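## Task

Lift the foam block from the low bookcase's middle shelf and set it down on the bookcase's top surface. The robot must not tip over or finish leaning, or the task fails. The block only counts as placed if it rests there unsupported by the robot at the end.

## Robot and tools

Robot: a Hello Robot Stretch 4, a single-arm mobile manipulator about 1.6 m tall. It has an omni-wheel base (rim no more than 0.23 m from the base origin), a lift on a vertical mast, one telescoping arm reaching forward, a three-joint wrist (yaw, pitch, roll) and a two-finger gripper. Cameras on the robot: head_camera, head_left_camera, head_right_camera, wrist_camera. Loose objects may occasionally get nudged by something else in the scene.

Frames: the base frame sits on the floor below the base centre, x ahead, y to the left, z upward. hand_pose is reported in it and marks a point between the open fingertips; with all wrist joints at 0 its axes line up with the base frame. The printed hand position may be somewhat off. The odometry frame equals the base frame where the scene began.

Tool execute_actions: argument "actions" is a list holding one action or nothing (empty returns just state and pictures). Optional "cameras": a list drawn from head_camera, head_left_camera, head_right_camera, wrist_camera, all; omitted, null or ["all"] gives every camera, [] gives none; a bad name rejects the call. An action holds "base", "joints" or both, plus optional "pace" and "contact_limits"; or it is {"end_of_arm": "enable_torque"} by itself. All motions in an action begin at once and may finish at different moments.
- base: exactly one relative move from where the base currently is (as last reported). {"translate_m": d} drives straight, metres, forward positive, -2 to 2. {"strafe_m": d} slides sideways without turning, metres, left positive, -2 to 2. {"rotate_rad": d} spins in place, radians, counter-clockwise (left) positive, -3.2 to 3.2.
- joints: an object keyed by joint name, each value an absolute target (not an offset). lift_m 0 to 1.2 m; arm_m 0 to 0.55 m extension; wrist_yaw_rad -1.134 to 4.276 (0 points ahead, positive turns left, 3.14 is stowed back; past 3.4 the arm may obstruct); wrist_pitch_rad -1.117 to 4.259 (0 level, 1.57 pointing down); wrist_roll_rad -1.117 to 4.259 (0 keeps fingers level with each other, positive turns the gripper clockwise viewed from behind it); gripper_m -0.038 to 0.141 m fingertip gap (negative means fingers squeeze each other). Done tolerances: lift and arm ±0.004, yaw and roll ±0.02, pitch ±0.05, gripper ±0.004. A joint target outside its range gets clipped and the result reports it; any other out-of-range value or unknown key rejects the whole call with no motion.
- pace: "slow", "default" (if omitted), "fast", "max". Base top speeds 0.1/0.3/0.4/0.6 m/s and 1/2/3/4 rad/s; with lift above 0.2 these are reduced, down to 0.3 m/s and 1 rad/s at full height.
- contact_limits: only {"arm_m": value}, 0 (gentlest) to 0.75 (firmest), default 0.5; the arm halts when it pushes harder than this.
- end_of_arm "enable_torque" re-powers any wrist or gripper motor that shut itself off; it then holds in place.
Joints or base left out of an action may still be driving at an older target without the status showing it.

Tool wait: {"seconds": 0 to 10}; commands nothing and returns the same output as an empty execute_actions. Tool zoom_image: {"camera": name, "region": [x0, y0, x1, y1]} in pixels of that camera's latest full image, origin top-left, at most 504 by 504. Tool finished_scene: {"scene": integer 1 to 2}; irreversible, reports whether the task succeeded and starts the next task. Sending a reply without any tool call ends everything. If one call reports a stop, later execute_actions, wait and finished_scene calls in that same reply are skipped.

Result lines: joint_positions; base_status and joint_status ("done"; "off_target" means resting short of target and maybe still pushing; "contact_stop_at_<key>" means blocked by contact; "limit_stop_at_<name>" means a built-in limit intervened; "torque_fault" means a wrist motor went limp). After contact_stop, time_out, limit stops or torque_fault the old target is abandoned. on_its_own lists things not commanded by this call; there "held at" is the target held, not the actual position. After contact_stop the lift, arm or wheels go slack (a lift may sag under load, a base may drift). limit_stop_at_tilt: leaning over 6 degrees, lift, arm and wheels go slack and ignore commands until leaning lessens. limit_stop_at_own_body: a joint nearly hit the robot; moving away works, and the lift and arm may go slack; likely with pitch below -0.2 combined with roll below -0.4 or above 4. lidar_m: 12 distances in metres, 30-degree sectors, first straight ahead then counter-clockwise (4th left, 7th rear, 10th right); "-" is nothing seen or closer than 0.25 m; covers roughly 0.15 m up to robot height, misses glass, thin legs, much behind. wrist_depth_mm: 7x7 grid from top left, median depth 100 to 2000 mm, "-" invalid; the robot's own body appears. base_odometry counts wheel rotation (slip counts as motion), heading -3.142 to 3.142, left positive. If turned_by_wheels and turned_by_imu differ by over about 0.1 rad, a collision or slip happened and heading is off by about their difference. base_tilt in degrees, forward and right positive, with a fixed bias up to about 1.5. motor_effort: percent of max, positive toward larger joint values, bracket is peak during the last action (noisy); wheel motors positive means turning right. A rest effort flagged outside its range suggests pushing or carrying; a load in a level gripper shifts wrist_pitch_rad effort away from 0.

Gripping: command a gap smaller than the object; lower values squeeze harder and pull it toward the wrist by up to a third of the shortfall. Gripper reading and "done" do not confirm a grasp; with a commanded value of 0 or more a firm hold changes gripper_m effort. Fingertips pressed on a surface can stick: raise the lift.

Avoid: a wrist motor saturating (gripper pressed on something by base or arm motion, or over about 2 kg held level) causes torque_fault. Turning or driving with more than 1 kg held and arm_m above 0.2 risks tipping, worse at fast paces; steady pushing or pulling with a high gripper or high contact limit also risks it. A tilt offset from the start may mean a wheel is on something. Avoid dropping, slamming, hard hits and hard pushes. To unfold the wrist initially, send lift_m 0.4 with wrist_yaw_rad 0 together.

Each tool is called in YAML: its name, and indented under it one key for each argument.

## Session

execute_actions:
  actions: []

Scene clock: 0.00 s.
base_odometry: x=+0.000 y=+0.000 heading=+0.000 (m, m, rad; odometry frame)
turned_by_wheels: +0.000 (rad since the last result)
turned_by_imu: +0.000 (rad since the last result)
base_tilt: forward=+0.4 right=-0.1 (deg)
lidar_m: 0.66 0.71 1.39 2.63 2.74 3.10 3.21 1.20 0.89 0.86 0.93 0.68
base_status: not commanded
joint_positions: lift_m=+0.281 arm_m=+0.000 wrist_yaw_rad=+3.211 wrist_pitch_rad=-0.003 wrist_roll_rad=+0.003 gripper_m=+0.057
joint_status: not commanded
motor_effort: lift_m=+19 arm_m=-1 wrist_yaw_rad=-1 wrist_pitch_rad=-7 wrist_roll_rad=+0 gripper_m=-3 wheel_0=+0 wheel_1=+0 wheel_2=+0 (%)
hand_pose: x=-0.1230 y=+0.0673 z=+0.4607 quat_wxyz=(-0.035, +0.002, +0.002, +0.999) (m; base frame)
wrist_depth_mm: - 136 136 - - - - / - - 133 - - - - / - 103 132 - - - - / - 116 132 - - - - / 133 132 - - - - - / 217 1618 216 - 1808 - - / 615 1118 1078 1205 1098 1308 1308
pictures: head_camera, head_left_camera, head_right_camera, wrist_camera
Images, in order (width x height): head_camera 420x560, head_left_camera 420x672, head_right_camera 420x672, wrist_camera 616x392.

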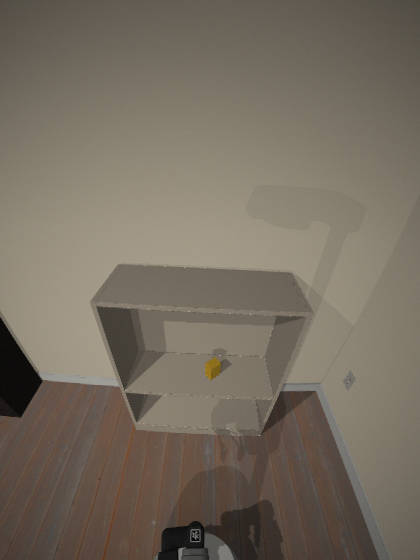

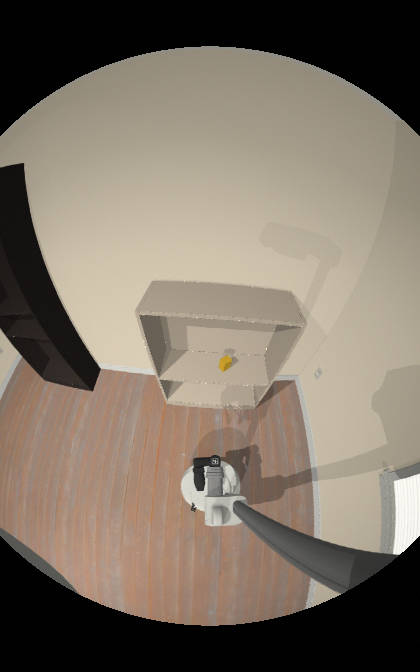

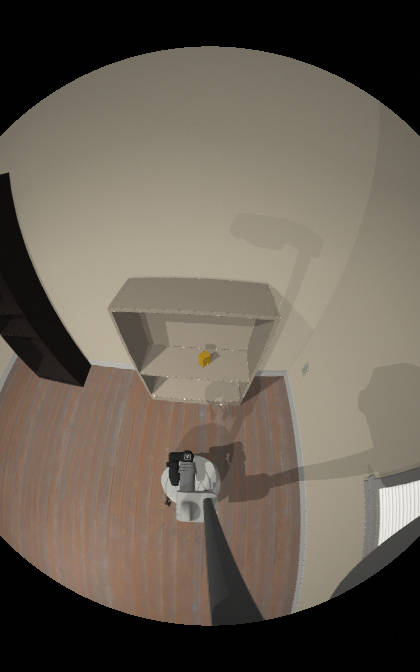

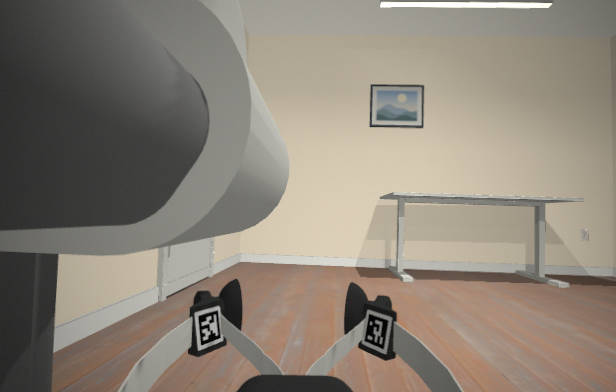

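execute_actions:
  actions:
    - {"joints":{"lift_m":0.5,"wrist_yaw_rad":0,"wrist_pitch_rad":0,"wrist_roll_rad":0,"gripper_m":0.12},"base":{"translate_m":-0.1},"pace":"fast"}

Scene clock: 14.27 s.
base_odometry: x=-0.100 y=+0.000 heading=+0.000 (m, m, rad; odometry frame)
turned_by_wheels: +0.000 (rad since the last result)
turned_by_imu: -0.001 (rad since the last result)
base_tilt: forward=+0.4 right=+0.0 (deg)
lidar_m: 0.75 0.82 1.46 2.64 2.75 3.02 3.21 1.18 0.89 0.83 0.92 0.80
base_status: done
joint_positions: lift_m=+0.500 arm_m=+0.000 wrist_yaw_rad=+0.001 wrist_pitch_rad=+0.002 wrist_roll_rad=+0.001 gripper_m=+0.120
joint_status: all done
motor_effort: lift_m=+21(23) arm_m=-1(1) wrist_yaw_rad=-4(12) wrist_pitch_rad=-7(7) wrist_roll_rad=-2(2) gripper_m=-2(3) wheel_0=+1(7) wheel_1=+1(9) wheel_2=-2(12) (%)
hand_pose: x=+0.4594 y=-0.0873 z=+0.6773 quat_wxyz=(+1.000, +0.000, +0.001, +0.000) (m; base frame)
wrist_depth_mm: 603 640 627 621 603 564 866 / 647 820 809 798 788 615 866 / 634 820 809 809 798 621 866 / 634 798 798 798 788 609 854 / 647 798 809 788 788 647 842 / 668 707 788 768 768 591 831 / 591 535 539 554 559 544 842
pictures: head_camera, head_left_camera, head_right_camera, wrist_camera
Images, in order (width x height): head_camera 420x560, head_left_camera 420x672, head_right_camera 420x672, wrist_camera 616x392.

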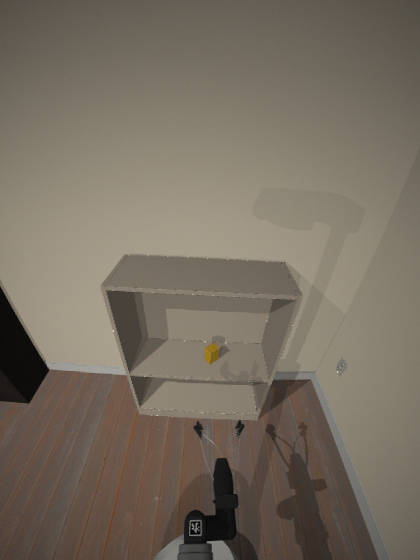

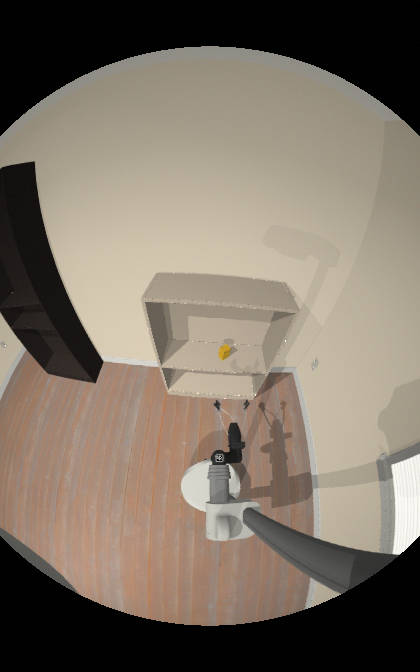

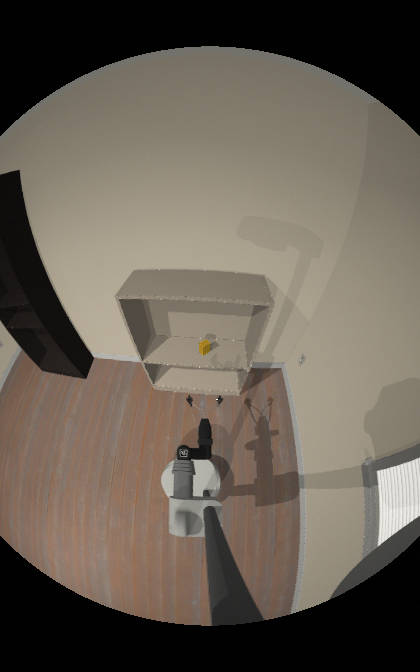

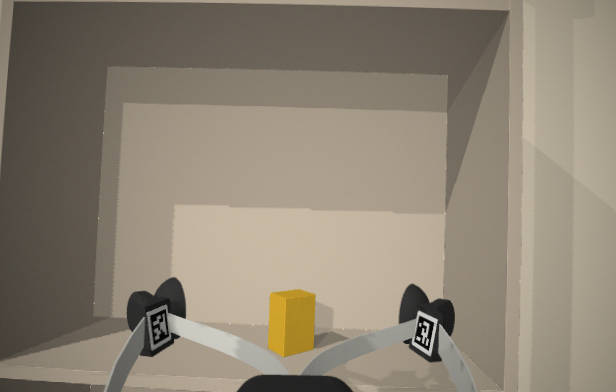

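execute_actions:
  actions:
    - {"joints":{"lift_m":0.355,"arm_m":0.2,"gripper_m":0.14},"pace":"fast"}
  cameras: ["head_camera","wrist_camera"]

Scene clock: 29.53 s.
base_odometry: x=-0.100 y=+0.000 heading=+0.000 (m, m, rad; odometry frame)
turned_by_wheels: +0.000 (rad since the last result)
turned_by_imu: -0.001 (rad since the last result)
base_tilt: forward=+0.4 right=-0.1 (deg)
lidar_m: 0.76 0.82 1.43 2.63 2.74 3.03 3.20 1.22 0.90 0.84 0.91 0.79
base_status: not commanded
joint_positions: lift_m=+0.355 arm_m=+0.199 wrist_yaw_rad=+0.000 wrist_pitch_rad=+0.003 wrist_roll_rad=+0.001 gripper_m=+0.140
joint_status: all done
motor_effort: lift_m=+15(21) arm_m=+6(7) wrist_yaw_rad=-2(4) wrist_pitch_rad=-7(7) wrist_roll_rad=-2(1) gripper_m=-4(2) wheel_0=+1(1) wheel_1=+2(1) wheel_2=-2(2) (%)
hand_pose: x=+0.6585 y=-0.0874 z=+0.5328 quat_wxyz=(+1.000, +0.000, +0.001, +0.000) (m; base frame)
wrist_depth_mm: 615 621 615 621 609 603 442 / 621 615 603 609 603 603 439 / 615 609 615 609 603 603 436 / 609 615 603 603 597 591 436 / 603 615 603 449 597 597 430 / 366 204 373 387 355 370 387 / 603 603 597 162 585 525 399
pictures: head_camera, wrist_camera
Images, in order (width x height): head_camera 420x560, wrist_camera 616x392.

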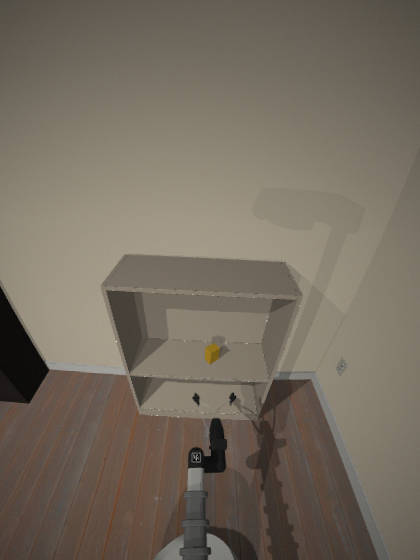

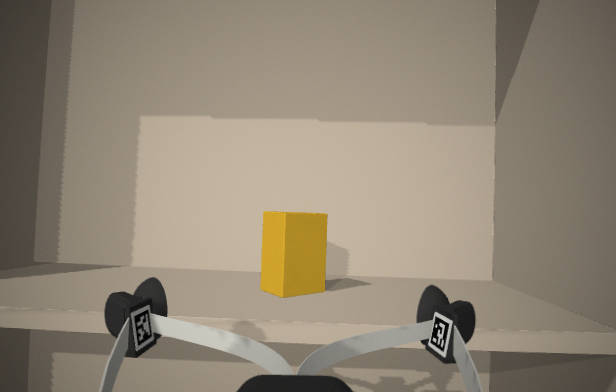

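execute_actions:
  actions:
    - {"joints":{"lift_m":0.345,"arm_m":0.4},"pace":"fast"}
  cameras: ["head_camera","wrist_camera"]

Scene clock: 42.77 s.
base_odometry: x=-0.100 y=+0.000 heading=+0.000 (m, m, rad; odometry frame)
turned_by_wheels: +0.000 (rad since the last result)
turned_by_imu: -0.001 (rad since the last result)
base_tilt: forward=+0.3 right=+0.0 (deg)
lidar_m: 0.76 0.81 1.46 2.64 2.74 3.03 3.20 1.20 0.89 0.82 0.92 0.79
base_status: not commanded
joint_positions: lift_m=+0.345 arm_m=+0.399 wrist_yaw_rad=+0.000 wrist_pitch_rad=+0.002 wrist_roll_rad=+0.001 gripper_m=+0.140
joint_status: all done
motor_effort: lift_m=+15(12) arm_m=+6(6) wrist_yaw_rad=-3(1) wrist_pitch_rad=-7(7) wrist_roll_rad=-3(1) gripper_m=+0(3) wheel_0=+1(1) wheel_1=+1(1) wheel_2=-2(2) (%)
hand_pose: x=+0.8585 y=-0.0874 z=+0.5228 quat_wxyz=(+1.000, +0.000, +0.001, +0.000) (m; base frame)
wrist_depth_mm: 421 415 418 415 410 410 407 / 421 415 415 407 407 407 402 / 415 415 410 407 404 404 402 / 415 413 410 404 402 402 399 / 410 404 407 246 402 397 397 / 312 204 303 246 320 332 377 / 206 197 200 162 208 213 231
pictures: head_camera, wrist_camera
Images, in order (width x height): head_camera 420x560, wrist_camera 616x392.

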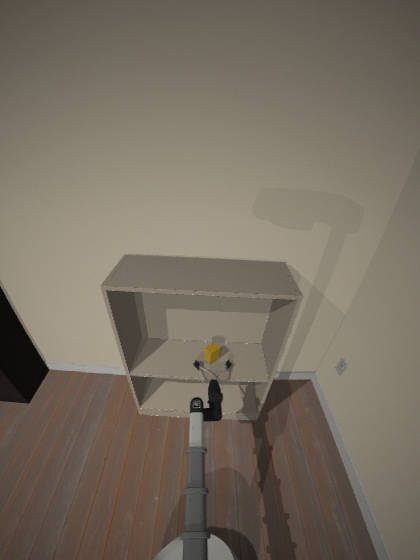

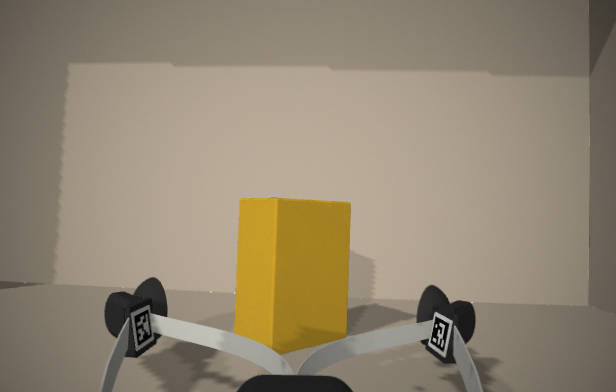

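execute_actions:
  actions:
    - {"joints":{"arm_m":0.47},"pace":"fast"}
  cameras: ["wrist_camera"]

execute_actions:
  actions:
    - {"joints":{"gripper_m":0.0}}
  cameras: ["head_camera","wrist_camera"]

Scene clock: 56.53 s.
base_odometry: x=-0.100 y=+0.000 heading=+0.000 (m, m, rad; odometry frame)
turned_by_wheels: +0.000 (rad since the last result)
turned_by_imu: -0.001 (rad since the last result)
base_tilt: forward=+0.3 right=-0.1 (deg)
lidar_m: 0.75 0.82 1.45 2.63 2.75 3.00 3.20 1.18 0.87 0.82 0.92 0.80
base_status: not commanded
joint_positions: lift_m=+0.345 arm_m=+0.469 wrist_yaw_rad=+0.000 wrist_pitch_rad=+0.002 wrist_roll_rad=+0.001 gripper_m=+0.140
joint_status: all done
motor_effort: lift_m=+15(15) arm_m=+5(7) wrist_yaw_rad=-2(2) wrist_pitch_rad=-6(7) wrist_roll_rad=-2(1) gripper_m=-4(0) wheel_0=+1(1) wheel_1=+2(1) wheel_2=-2(2) (%)
hand_pose: x=+0.9284 y=-0.0874 z=+0.5228 quat_wxyz=(+1.000, +0.000, +0.001, +0.000) (m; base frame)
wrist_depth_mm: 349 347 345 342 342 342 340 / 347 345 343 342 338 334 334 / 343 342 342 340 338 336 334 / 342 340 340 190 336 334 332 / 340 338 196 175 332 332 332 / 310 203 182 175 287 329 327 / 205 196 183 161 208 213 230
pictures: wrist_camera
Images, in order (width x height): wrist_camera 616x392.

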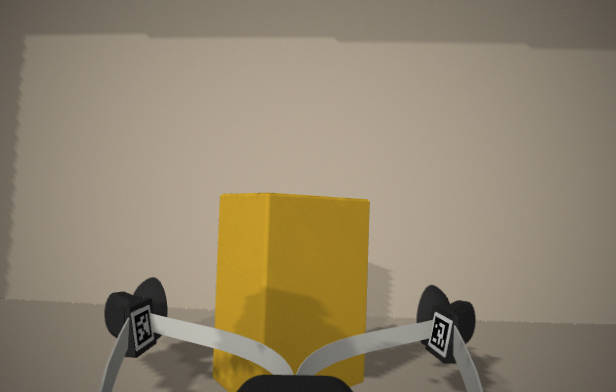

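Scene clock: 58.90 s.
base_odometry: x=-0.100 y=+0.000 heading=+0.000 (m, m, rad; odometry frame)
turned_by_wheels: +0.000 (rad since the last result)
turned_by_imu: -0.001 (rad since the last result)
base_tilt: forward=+0.4 right=+0.0 (deg)
lidar_m: 0.76 0.80 1.45 2.62 2.74 3.03 3.23 1.19 0.88 0.83 0.91 0.78
base_status: not commanded
joint_positions: lift_m=+0.345 arm_m=+0.469 wrist_yaw_rad=+0.000 wrist_pitch_rad=+0.002 wrist_roll_rad=+0.001 gripper_m=+0.000
joint_status: all done
motor_effort: lift_m=+15(15) arm_m=+5(5) wrist_yaw_rad=-4(3) wrist_pitch_rad=-6(7) wrist_roll_rad=+0(2) gripper_m=-14(15) wheel_0=+1(1) wheel_1=+1(1) wheel_2=-2(2) (%)
hand_pose: x=+0.9284 y=-0.0874 z=+0.5229 quat_wxyz=(+1.000, +0.000, +0.001, +0.000) (m; base frame)
wrist_depth_mm: 349 347 343 343 340 340 338 / 347 345 342 340 340 336 336 / 345 342 342 340 338 336 332 / 343 340 338 163 336 334 330 / 340 338 178 155 334 332 329 / 314 325 174 155 184 330 329 / 206 161 170 155 174 200 232
pictures: head_camera, wrist_camera
Images, in order (width x height): head_camera 420x560, wrist_camera 616x392.

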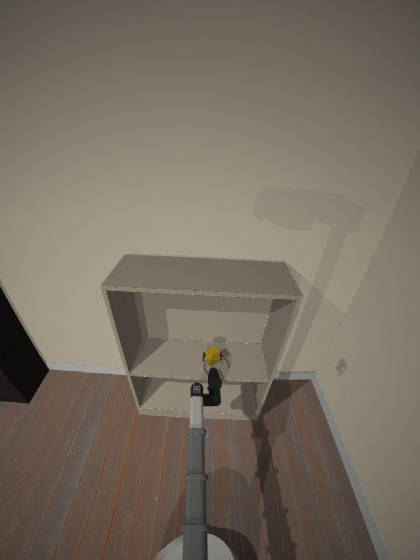

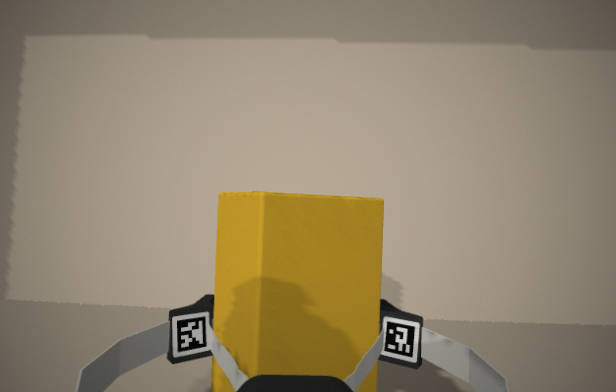

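execute_actions:
  actions:
    - {"joints":{"lift_m":0.38}}
  cameras: ["wrist_camera"]

execute_actions:
  actions:
    - {"joints":{"arm_m":0.15}}
  cameras: ["head_camera","wrist_camera"]

Scene clock: 68.40 s.
base_odometry: x=-0.100 y=+0.000 heading=+0.000 (m, m, rad; odometry frame)
turned_by_wheels: +0.000 (rad since the last result)
turned_by_imu: -0.001 (rad since the last result)
base_tilt: forward=+0.4 right=-0.1 (deg)
lidar_m: 0.76 0.81 1.45 2.63 2.74 3.03 3.22 1.19 0.88 0.84 0.92 0.79
base_status: not commanded
joint_positions: lift_m=+0.380 arm_m=+0.469 wrist_yaw_rad=+0.000 wrist_pitch_rad=+0.003 wrist_roll_rad=+0.001 gripper_m=+0.000
joint_status: all done
motor_effort: lift_m=+22(22) arm_m=+5(5) wrist_yaw_rad=-1(2) wrist_pitch_rad=-8(8) wrist_roll_rad=-3(1) gripper_m=-17(17) wheel_0=+1(1) wheel_1=+2(1) wheel_2=-2(2) (%)
hand_pose: x=+0.9284 y=-0.0874 z=+0.5571 quat_wxyz=(+1.000, +0.000, +0.001, +0.000) (m; base frame)
wrist_depth_mm: 347 347 343 345 340 340 336 / 347 343 342 340 338 336 334 / 345 343 340 340 338 336 332 / 342 340 340 206 336 332 332 / 340 338 176 153 332 332 330 / 338 338 173 154 183 329 327 / 279 162 170 155 175 272 315
pictures: wrist_camera
Images, in order (width x height): wrist_camera 616x392.

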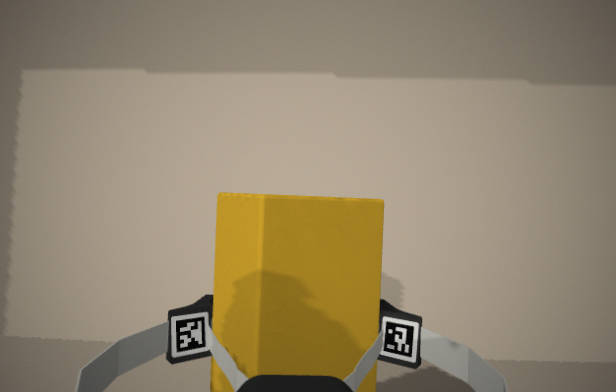

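Scene clock: 70.47 s.
base_odometry: x=-0.100 y=+0.000 heading=+0.000 (m, m, rad; odometry frame)
turned_by_wheels: +0.000 (rad since the last result)
turned_by_imu: -0.001 (rad since the last result)
base_tilt: forward=+0.4 right=+0.0 (deg)
lidar_m: 0.76 0.80 1.44 2.63 2.71 3.02 3.21 1.20 0.87 0.84 0.92 0.78
base_status: not commanded
joint_positions: lift_m=+0.380 arm_m=+0.151 wrist_yaw_rad=+0.000 wrist_pitch_rad=+0.003 wrist_roll_rad=+0.000 gripper_m=+0.000
joint_status: all done
motor_effort: lift_m=+22(22) arm_m=-6(6) wrist_yaw_rad=-3(4) wrist_pitch_rad=-9(9) wrist_roll_rad=-1(3) gripper_m=-17(17) wheel_0=+1(1) wheel_1=+1(1) wheel_2=-2(2) (%)
hand_pose: x=+0.6104 y=-0.0874 z=+0.5570 quat_wxyz=(+1.000, +0.000, +0.002, +0.000) (m; base frame)
wrist_depth_mm: 634 676 661 654 654 640 439 / 634 668 661 661 654 647 436 / 627 661 654 654 654 627 433 / 634 654 647 202 647 621 430 / 634 647 176 154 640 615 427 / 427 442 173 154 184 504 410 / 647 162 170 155 175 377 377
pictures: head_camera, wrist_camera
Images, in order (width x height): head_camera 420x560, wrist_camera 616x392.

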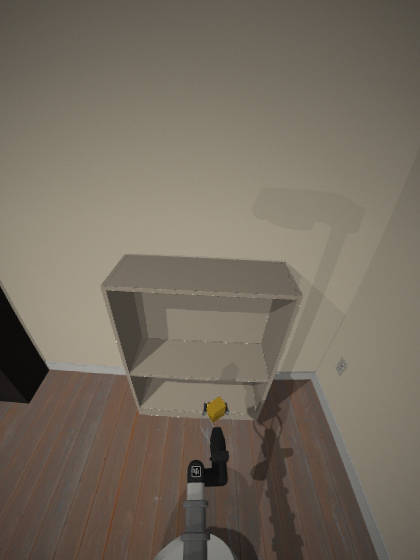

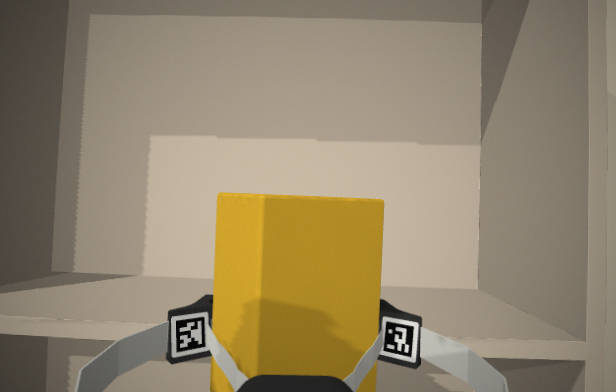

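execute_actions:
  actions:
    - {"joints":{"lift_m":0.85,"arm_m":0.1},"pace":"fast"}
  cameras: ["head_camera","wrist_camera"]

Scene clock: 78.40 s.
base_odometry: x=-0.100 y=+0.000 heading=+0.000 (m, m, rad; odometry frame)
turned_by_wheels: +0.000 (rad since the last result)
turned_by_imu: -0.001 (rad since the last result)
base_tilt: forward=+0.3 right=+0.0 (deg)
lidar_m: 0.52 0.80 1.44 2.63 2.73 3.04 3.22 1.20 0.88 0.85 0.92 0.80
base_status: not commanded
joint_positions: lift_m=+0.850 arm_m=+0.101 wrist_yaw_rad=+0.000 wrist_pitch_rad=+0.003 wrist_roll_rad=+0.000 gripper_m=+0.000
joint_status: all done
motor_effort: lift_m=+22(23) arm_m=-6(5) wrist_yaw_rad=-3(2) wrist_pitch_rad=-9(9) wrist_roll_rad=-2(1) gripper_m=-18(16) wheel_0=+1(1) wheel_1=+1(1) wheel_2=-2(2) (%)
hand_pose: x=+0.5604 y=-0.0874 z=+1.0271 quat_wxyz=(+1.000, +0.000, +0.001, +0.000) (m; base frame)
wrist_depth_mm: 768 759 768 759 759 768 768 / 750 759 768 768 759 759 768 / 759 759 768 759 759 750 750 / 750 750 750 203 750 750 750 / 627 699 176 153 484 569 741 / 661 699 173 154 183 603 609 / 647 162 170 155 175 488 597
pictures: head_camera, wrist_camera
Images, in order (width x height): head_camera 420x560, wrist_camera 616x392.

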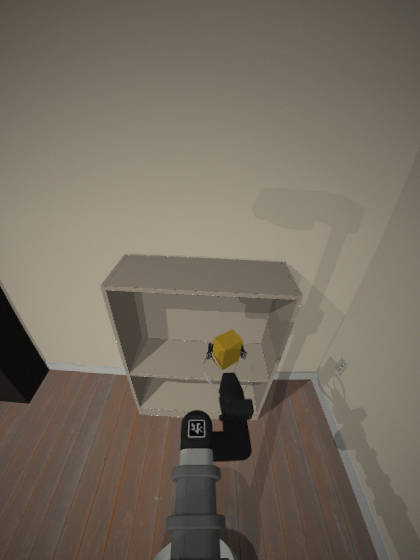

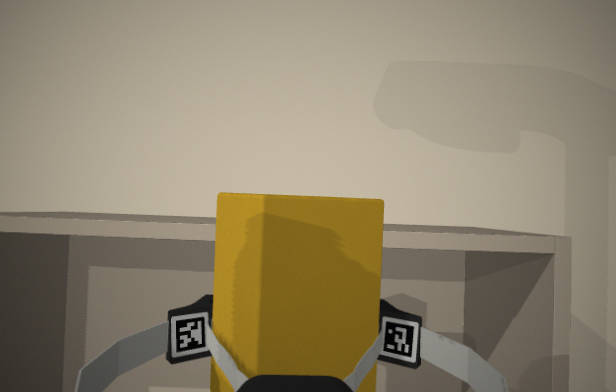

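execute_actions:
  actions:
    - {"joints":{"lift_m":0.98},"pace":"fast"}
  cameras: ["wrist_camera"]

execute_actions:
  actions:
    - {"joints":{"arm_m":0.42}}
  cameras: ["head_camera","wrist_camera"]

Scene clock: 87.97 s.
base_odometry: x=-0.100 y=+0.000 heading=+0.000 (m, m, rad; odometry frame)
turned_by_wheels: +0.000 (rad since the last result)
turned_by_imu: -0.001 (rad since the last result)
base_tilt: forward=+0.3 right=+0.0 (deg)
lidar_m: 0.76 0.82 1.44 2.63 2.73 3.02 3.22 1.20 0.86 0.83 0.93 0.80
base_status: not commanded
joint_positions: lift_m=+0.980 arm_m=+0.101 wrist_yaw_rad=+0.000 wrist_pitch_rad=+0.003 wrist_roll_rad=+0.000 gripper_m=+0.000
joint_status: all done
motor_effort: lift_m=+22(25) arm_m=-5(5) wrist_yaw_rad=-2(2) wrist_pitch_rad=-8(8) wrist_roll_rad=-1(3) gripper_m=-17(16) wheel_0=+1(1) wheel_1=+1(1) wheel_2=-2(2) (%)
hand_pose: x=+0.5604 y=-0.0874 z=+1.1571 quat_wxyz=(+1.000, +0.000, +0.001, +0.000) (m; base frame)
wrist_depth_mm: 768 768 768 759 768 768 759 / 759 768 759 759 759 759 759 / 750 759 759 759 759 759 759 / 750 750 759 202 750 750 750 / 750 750 175 154 750 750 741 / 512 530 173 154 183 683 750 / 634 162 170 154 175 424 741
pictures: wrist_camera
Images, in order (width x height): wrist_camera 616x392.

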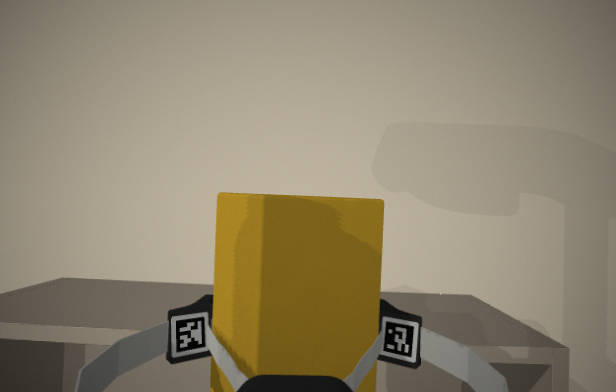

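Scene clock: 90.03 s.
base_odometry: x=-0.100 y=+0.000 heading=+0.000 (m, m, rad; odometry frame)
turned_by_wheels: +0.000 (rad since the last result)
turned_by_imu: -0.001 (rad since the last result)
base_tilt: forward=+0.4 right=+0.0 (deg)
lidar_m: 0.76 0.82 1.44 2.64 2.75 3.04 3.22 1.19 0.88 0.83 0.92 0.80
base_status: not commanded
joint_positions: lift_m=+0.980 arm_m=+0.419 wrist_yaw_rad=+0.000 wrist_pitch_rad=+0.003 wrist_roll_rad=+0.000 gripper_m=+0.000
joint_status: all done
motor_effort: lift_m=+22(22) arm_m=+6(5) wrist_yaw_rad=-2(1) wrist_pitch_rad=-9(8) wrist_roll_rad=-1(1) gripper_m=-18(15) wheel_0=+1(1) wheel_1=+1(2) wheel_2=-2(2) (%)
hand_pose: x=+0.8784 y=-0.0874 z=+1.1571 quat_wxyz=(+1.000, +0.000, +0.001, +0.000) (m; base frame)
wrist_depth_mm: 449 449 445 449 449 445 449 / 449 445 445 445 445 442 445 / 442 439 445 442 442 439 442 / 442 439 439 202 442 442 439 / 439 436 176 153 436 436 436 / 436 436 173 154 183 433 436 / 334 163 170 155 175 322 375
pictures: head_camera, wrist_camera
Images, in order (width x height): head_camera 420x560, wrist_camera 616x392.

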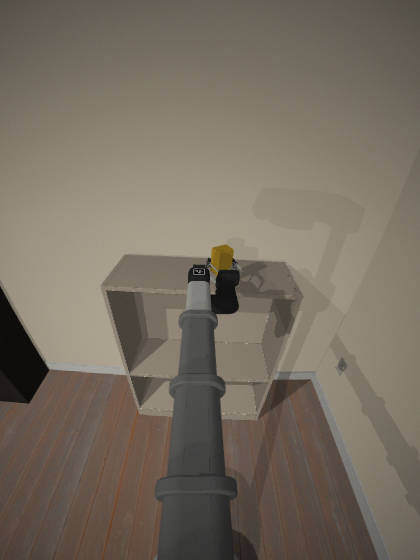

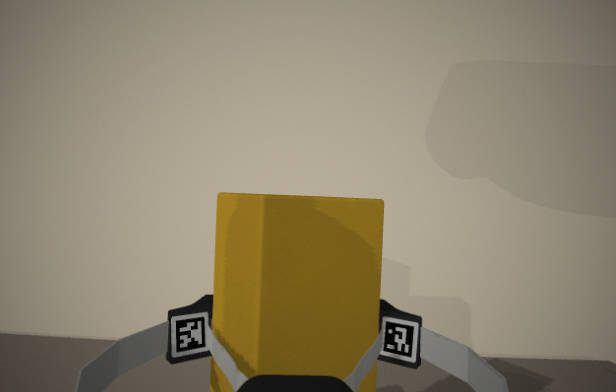

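execute_actions:
  actions:
    - {"joints":{"lift_m":0.932},"pace":"slow"}
  cameras: ["head_camera","wrist_camera"]

Scene clock: 100.63 s.
base_odometry: x=-0.100 y=+0.000 heading=+0.000 (m, m, rad; odometry frame)
turned_by_wheels: +0.000 (rad since the last result)
turned_by_imu: -0.001 (rad since the last result)
base_tilt: forward=+0.3 right=+0.0 (deg)
lidar_m: 0.77 0.81 1.44 2.63 2.74 3.02 3.21 1.20 0.89 0.83 0.93 0.80
base_status: not commanded
joint_positions: lift_m=+0.932 arm_m=+0.419 wrist_yaw_rad=+0.000 wrist_pitch_rad=+0.003 wrist_roll_rad=+0.000 gripper_m=+0.000
joint_status: all done
motor_effort: lift_m=+15(23) arm_m=+6(5) wrist_yaw_rad=-3(3) wrist_pitch_rad=-8(8) wrist_roll_rad=-3(1) gripper_m=-19(16) wheel_0=+1(1) wheel_1=+1(1) wheel_2=-2(2) (%)
hand_pose: x=+0.8784 y=-0.0874 z=+1.1097 quat_wxyz=(+1.000, +0.000, +0.001, +0.000) (m; base frame)
wrist_depth_mm: 449 449 449 449 449 449 445 / 449 445 445 445 442 445 445 / 442 442 442 445 442 442 442 / 442 442 439 202 439 439 439 / 439 442 176 154 436 436 436 / 347 362 173 154 183 433 436 / 228 163 170 155 175 222 258
pictures: head_camera, wrist_camera
Images, in order (width x height): head_camera 420x560, wrist_camera 616x392.

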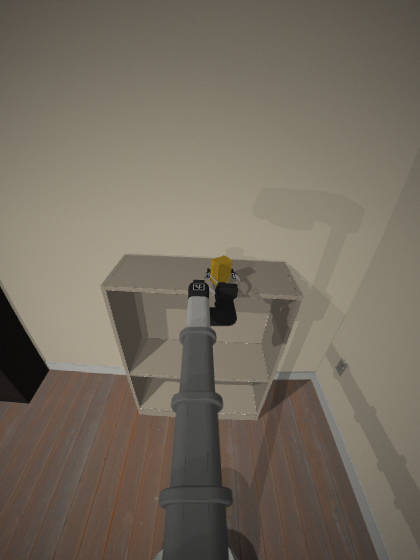

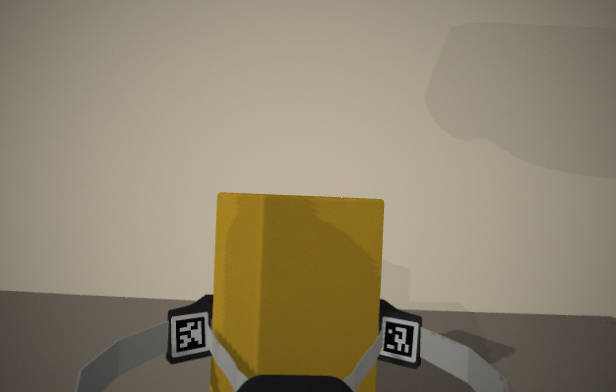

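execute_actions:
  actions:
    - {"joints":{"lift_m":0.912},"pace":"slow"}
  cameras: ["wrist_camera"]

Scene clock: 108.37 s.
base_odometry: x=-0.100 y=+0.000 heading=+0.000 (m, m, rad; odometry frame)
turned_by_wheels: +0.000 (rad since the last result)
turned_by_imu: -0.001 (rad since the last result)
base_tilt: forward=+0.4 right=+0.0 (deg)
lidar_m: 0.76 0.82 1.44 2.63 2.72 3.03 3.21 1.17 0.88 0.84 0.93 0.79
base_status: not commanded
joint_positions: lift_m=+0.913 arm_m=+0.419 wrist_yaw_rad=+0.001 wrist_pitch_rad=-0.008 wrist_roll_rad=+0.000 gripper_m=+0.000
joint_status: all done
motor_effort: lift_m=+11(14) arm_m=+5(6) wrist_yaw_rad=-3(3) wrist_pitch_rad=+23(24) wrist_roll_rad=+0(0) gripper_m=-18(18) wheel_0=+1(1) wheel_1=+1(1) wheel_2=-2(2) (%)
hand_pose: x=+0.8786 y=-0.0872 z=+1.0931 quat_wxyz=(+1.000, +0.000, -0.004, +0.000) (m; base frame)
wrist_depth_mm: 455 455 452 452 452 452 452 / 449 449 449 449 445 449 449 / 445 445 449 445 442 439 445 / 439 442 442 165 442 445 442 / 439 439 179 156 436 436 436 / 315 327 174 156 183 377 387 / 202 167 170 155 176 196 229
pictures: wrist_camera
Images, in order (width x height): wrist_camera 616x392.

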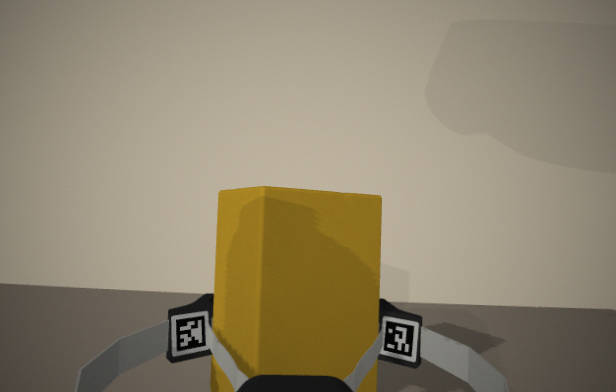

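Touching down; easing the lift slightly and releasing.

execute_actions:
  actions:
    - {"joints":{"lift_m":0.92,"gripper_m":0.14}}
  cameras: ["wrist_camera"]

execute_actions:
  actions:
    - {"joints":{"arm_m":0.1},"pace":"fast"}
  cameras: ["head_camera","wrist_camera"]

Scene clock: 116.07 s.
base_odometry: x=-0.100 y=+0.000 heading=+0.000 (m, m, rad; odometry frame)
turned_by_wheels: +0.000 (rad since the last result)
turned_by_imu: -0.001 (rad since the last result)
base_tilt: forward=+0.4 right=+0.0 (deg)
lidar_m: 0.77 0.81 1.44 2.62 2.72 3.04 3.20 1.20 0.89 0.83 0.92 0.79
base_status: not commanded
joint_positions: lift_m=+0.920 arm_m=+0.419 wrist_yaw_rad=+0.000 wrist_pitch_rad=+0.002 wrist_roll_rad=+0.000 gripper_m=+0.140
joint_status: all done
motor_effort: lift_m=+21(20) arm_m=+5(5) wrist_yaw_rad=-1(3) wrist_pitch_rad=-6(23) wrist_roll_rad=-2(2) gripper_m=+0(16) wheel_0=+1(1) wheel_1=+1(1) wheel_2=-2(2) (%)
hand_pose: x=+0.8785 y=-0.0875 z=+1.0974 quat_wxyz=(+1.000, +0.000, +0.001, +0.000) (m; base frame)
wrist_depth_mm: 449 449 452 449 449 449 449 / 445 445 449 449 442 442 445 / 442 442 442 445 445 445 442 / 439 442 439 181 439 436 436 / 439 439 439 172 436 439 436 / 307 204 182 172 215 327 370 / 202 193 181 160 205 209 227
pictures: wrist_camera
Images, in order (width x height): wrist_camera 616x392.

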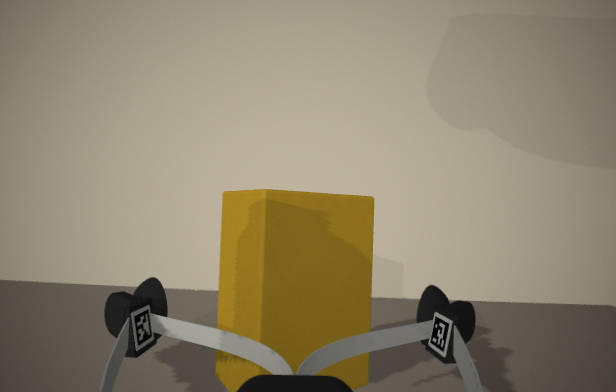

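Scene clock: 117.80 s.
base_odometry: x=-0.100 y=+0.000 heading=+0.000 (m, m, rad; odometry frame)
turned_by_wheels: +0.000 (rad since the last result)
turned_by_imu: +0.000 (rad since the last result)
base_tilt: forward=+0.4 right=+0.0 (deg)
lidar_m: 0.75 0.81 1.45 2.63 2.73 3.02 3.22 1.20 0.89 0.84 0.91 0.80
base_status: not commanded
joint_positions: lift_m=+0.920 arm_m=+0.101 wrist_yaw_rad=+0.000 wrist_pitch_rad=+0.003 wrist_roll_rad=+0.000 gripper_m=+0.140
joint_status: all done
motor_effort: lift_m=+21(21) arm_m=-5(8) wrist_yaw_rad=-2(4) wrist_pitch_rad=-7(7) wrist_roll_rad=-1(1) gripper_m=+0(1) wheel_0=+1(1) wheel_1=+1(1) wheel_2=-2(2) (%)
hand_pose: x=+0.5603 y=-0.0875 z=+1.0972 quat_wxyz=(+1.000, +0.000, +0.001, +0.000) (m; base frame)
wrist_depth_mm: 768 768 768 768 768 768 759 / 759 759 768 759 759 759 759 / 759 759 768 759 759 750 759 / 759 750 750 750 750 750 759 / 707 699 759 500 750 750 750 / 647 203 439 691 436 427 732 / 661 691 691 162 683 521 603
pictures: head_camera, wrist_camera
Images, in order (width x height): head_camera 420x560, wrist_camera 616x392.

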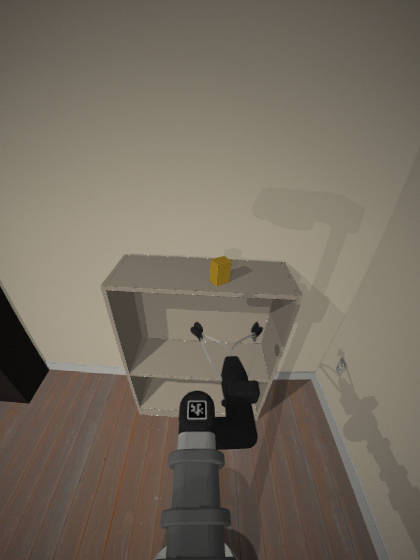

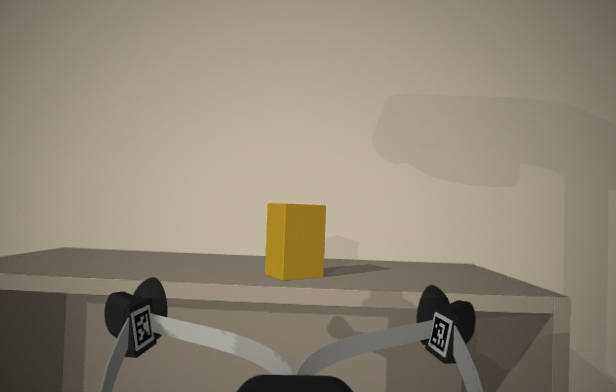

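finished_scene:
  scene: 1

The scene is finished: the task was done.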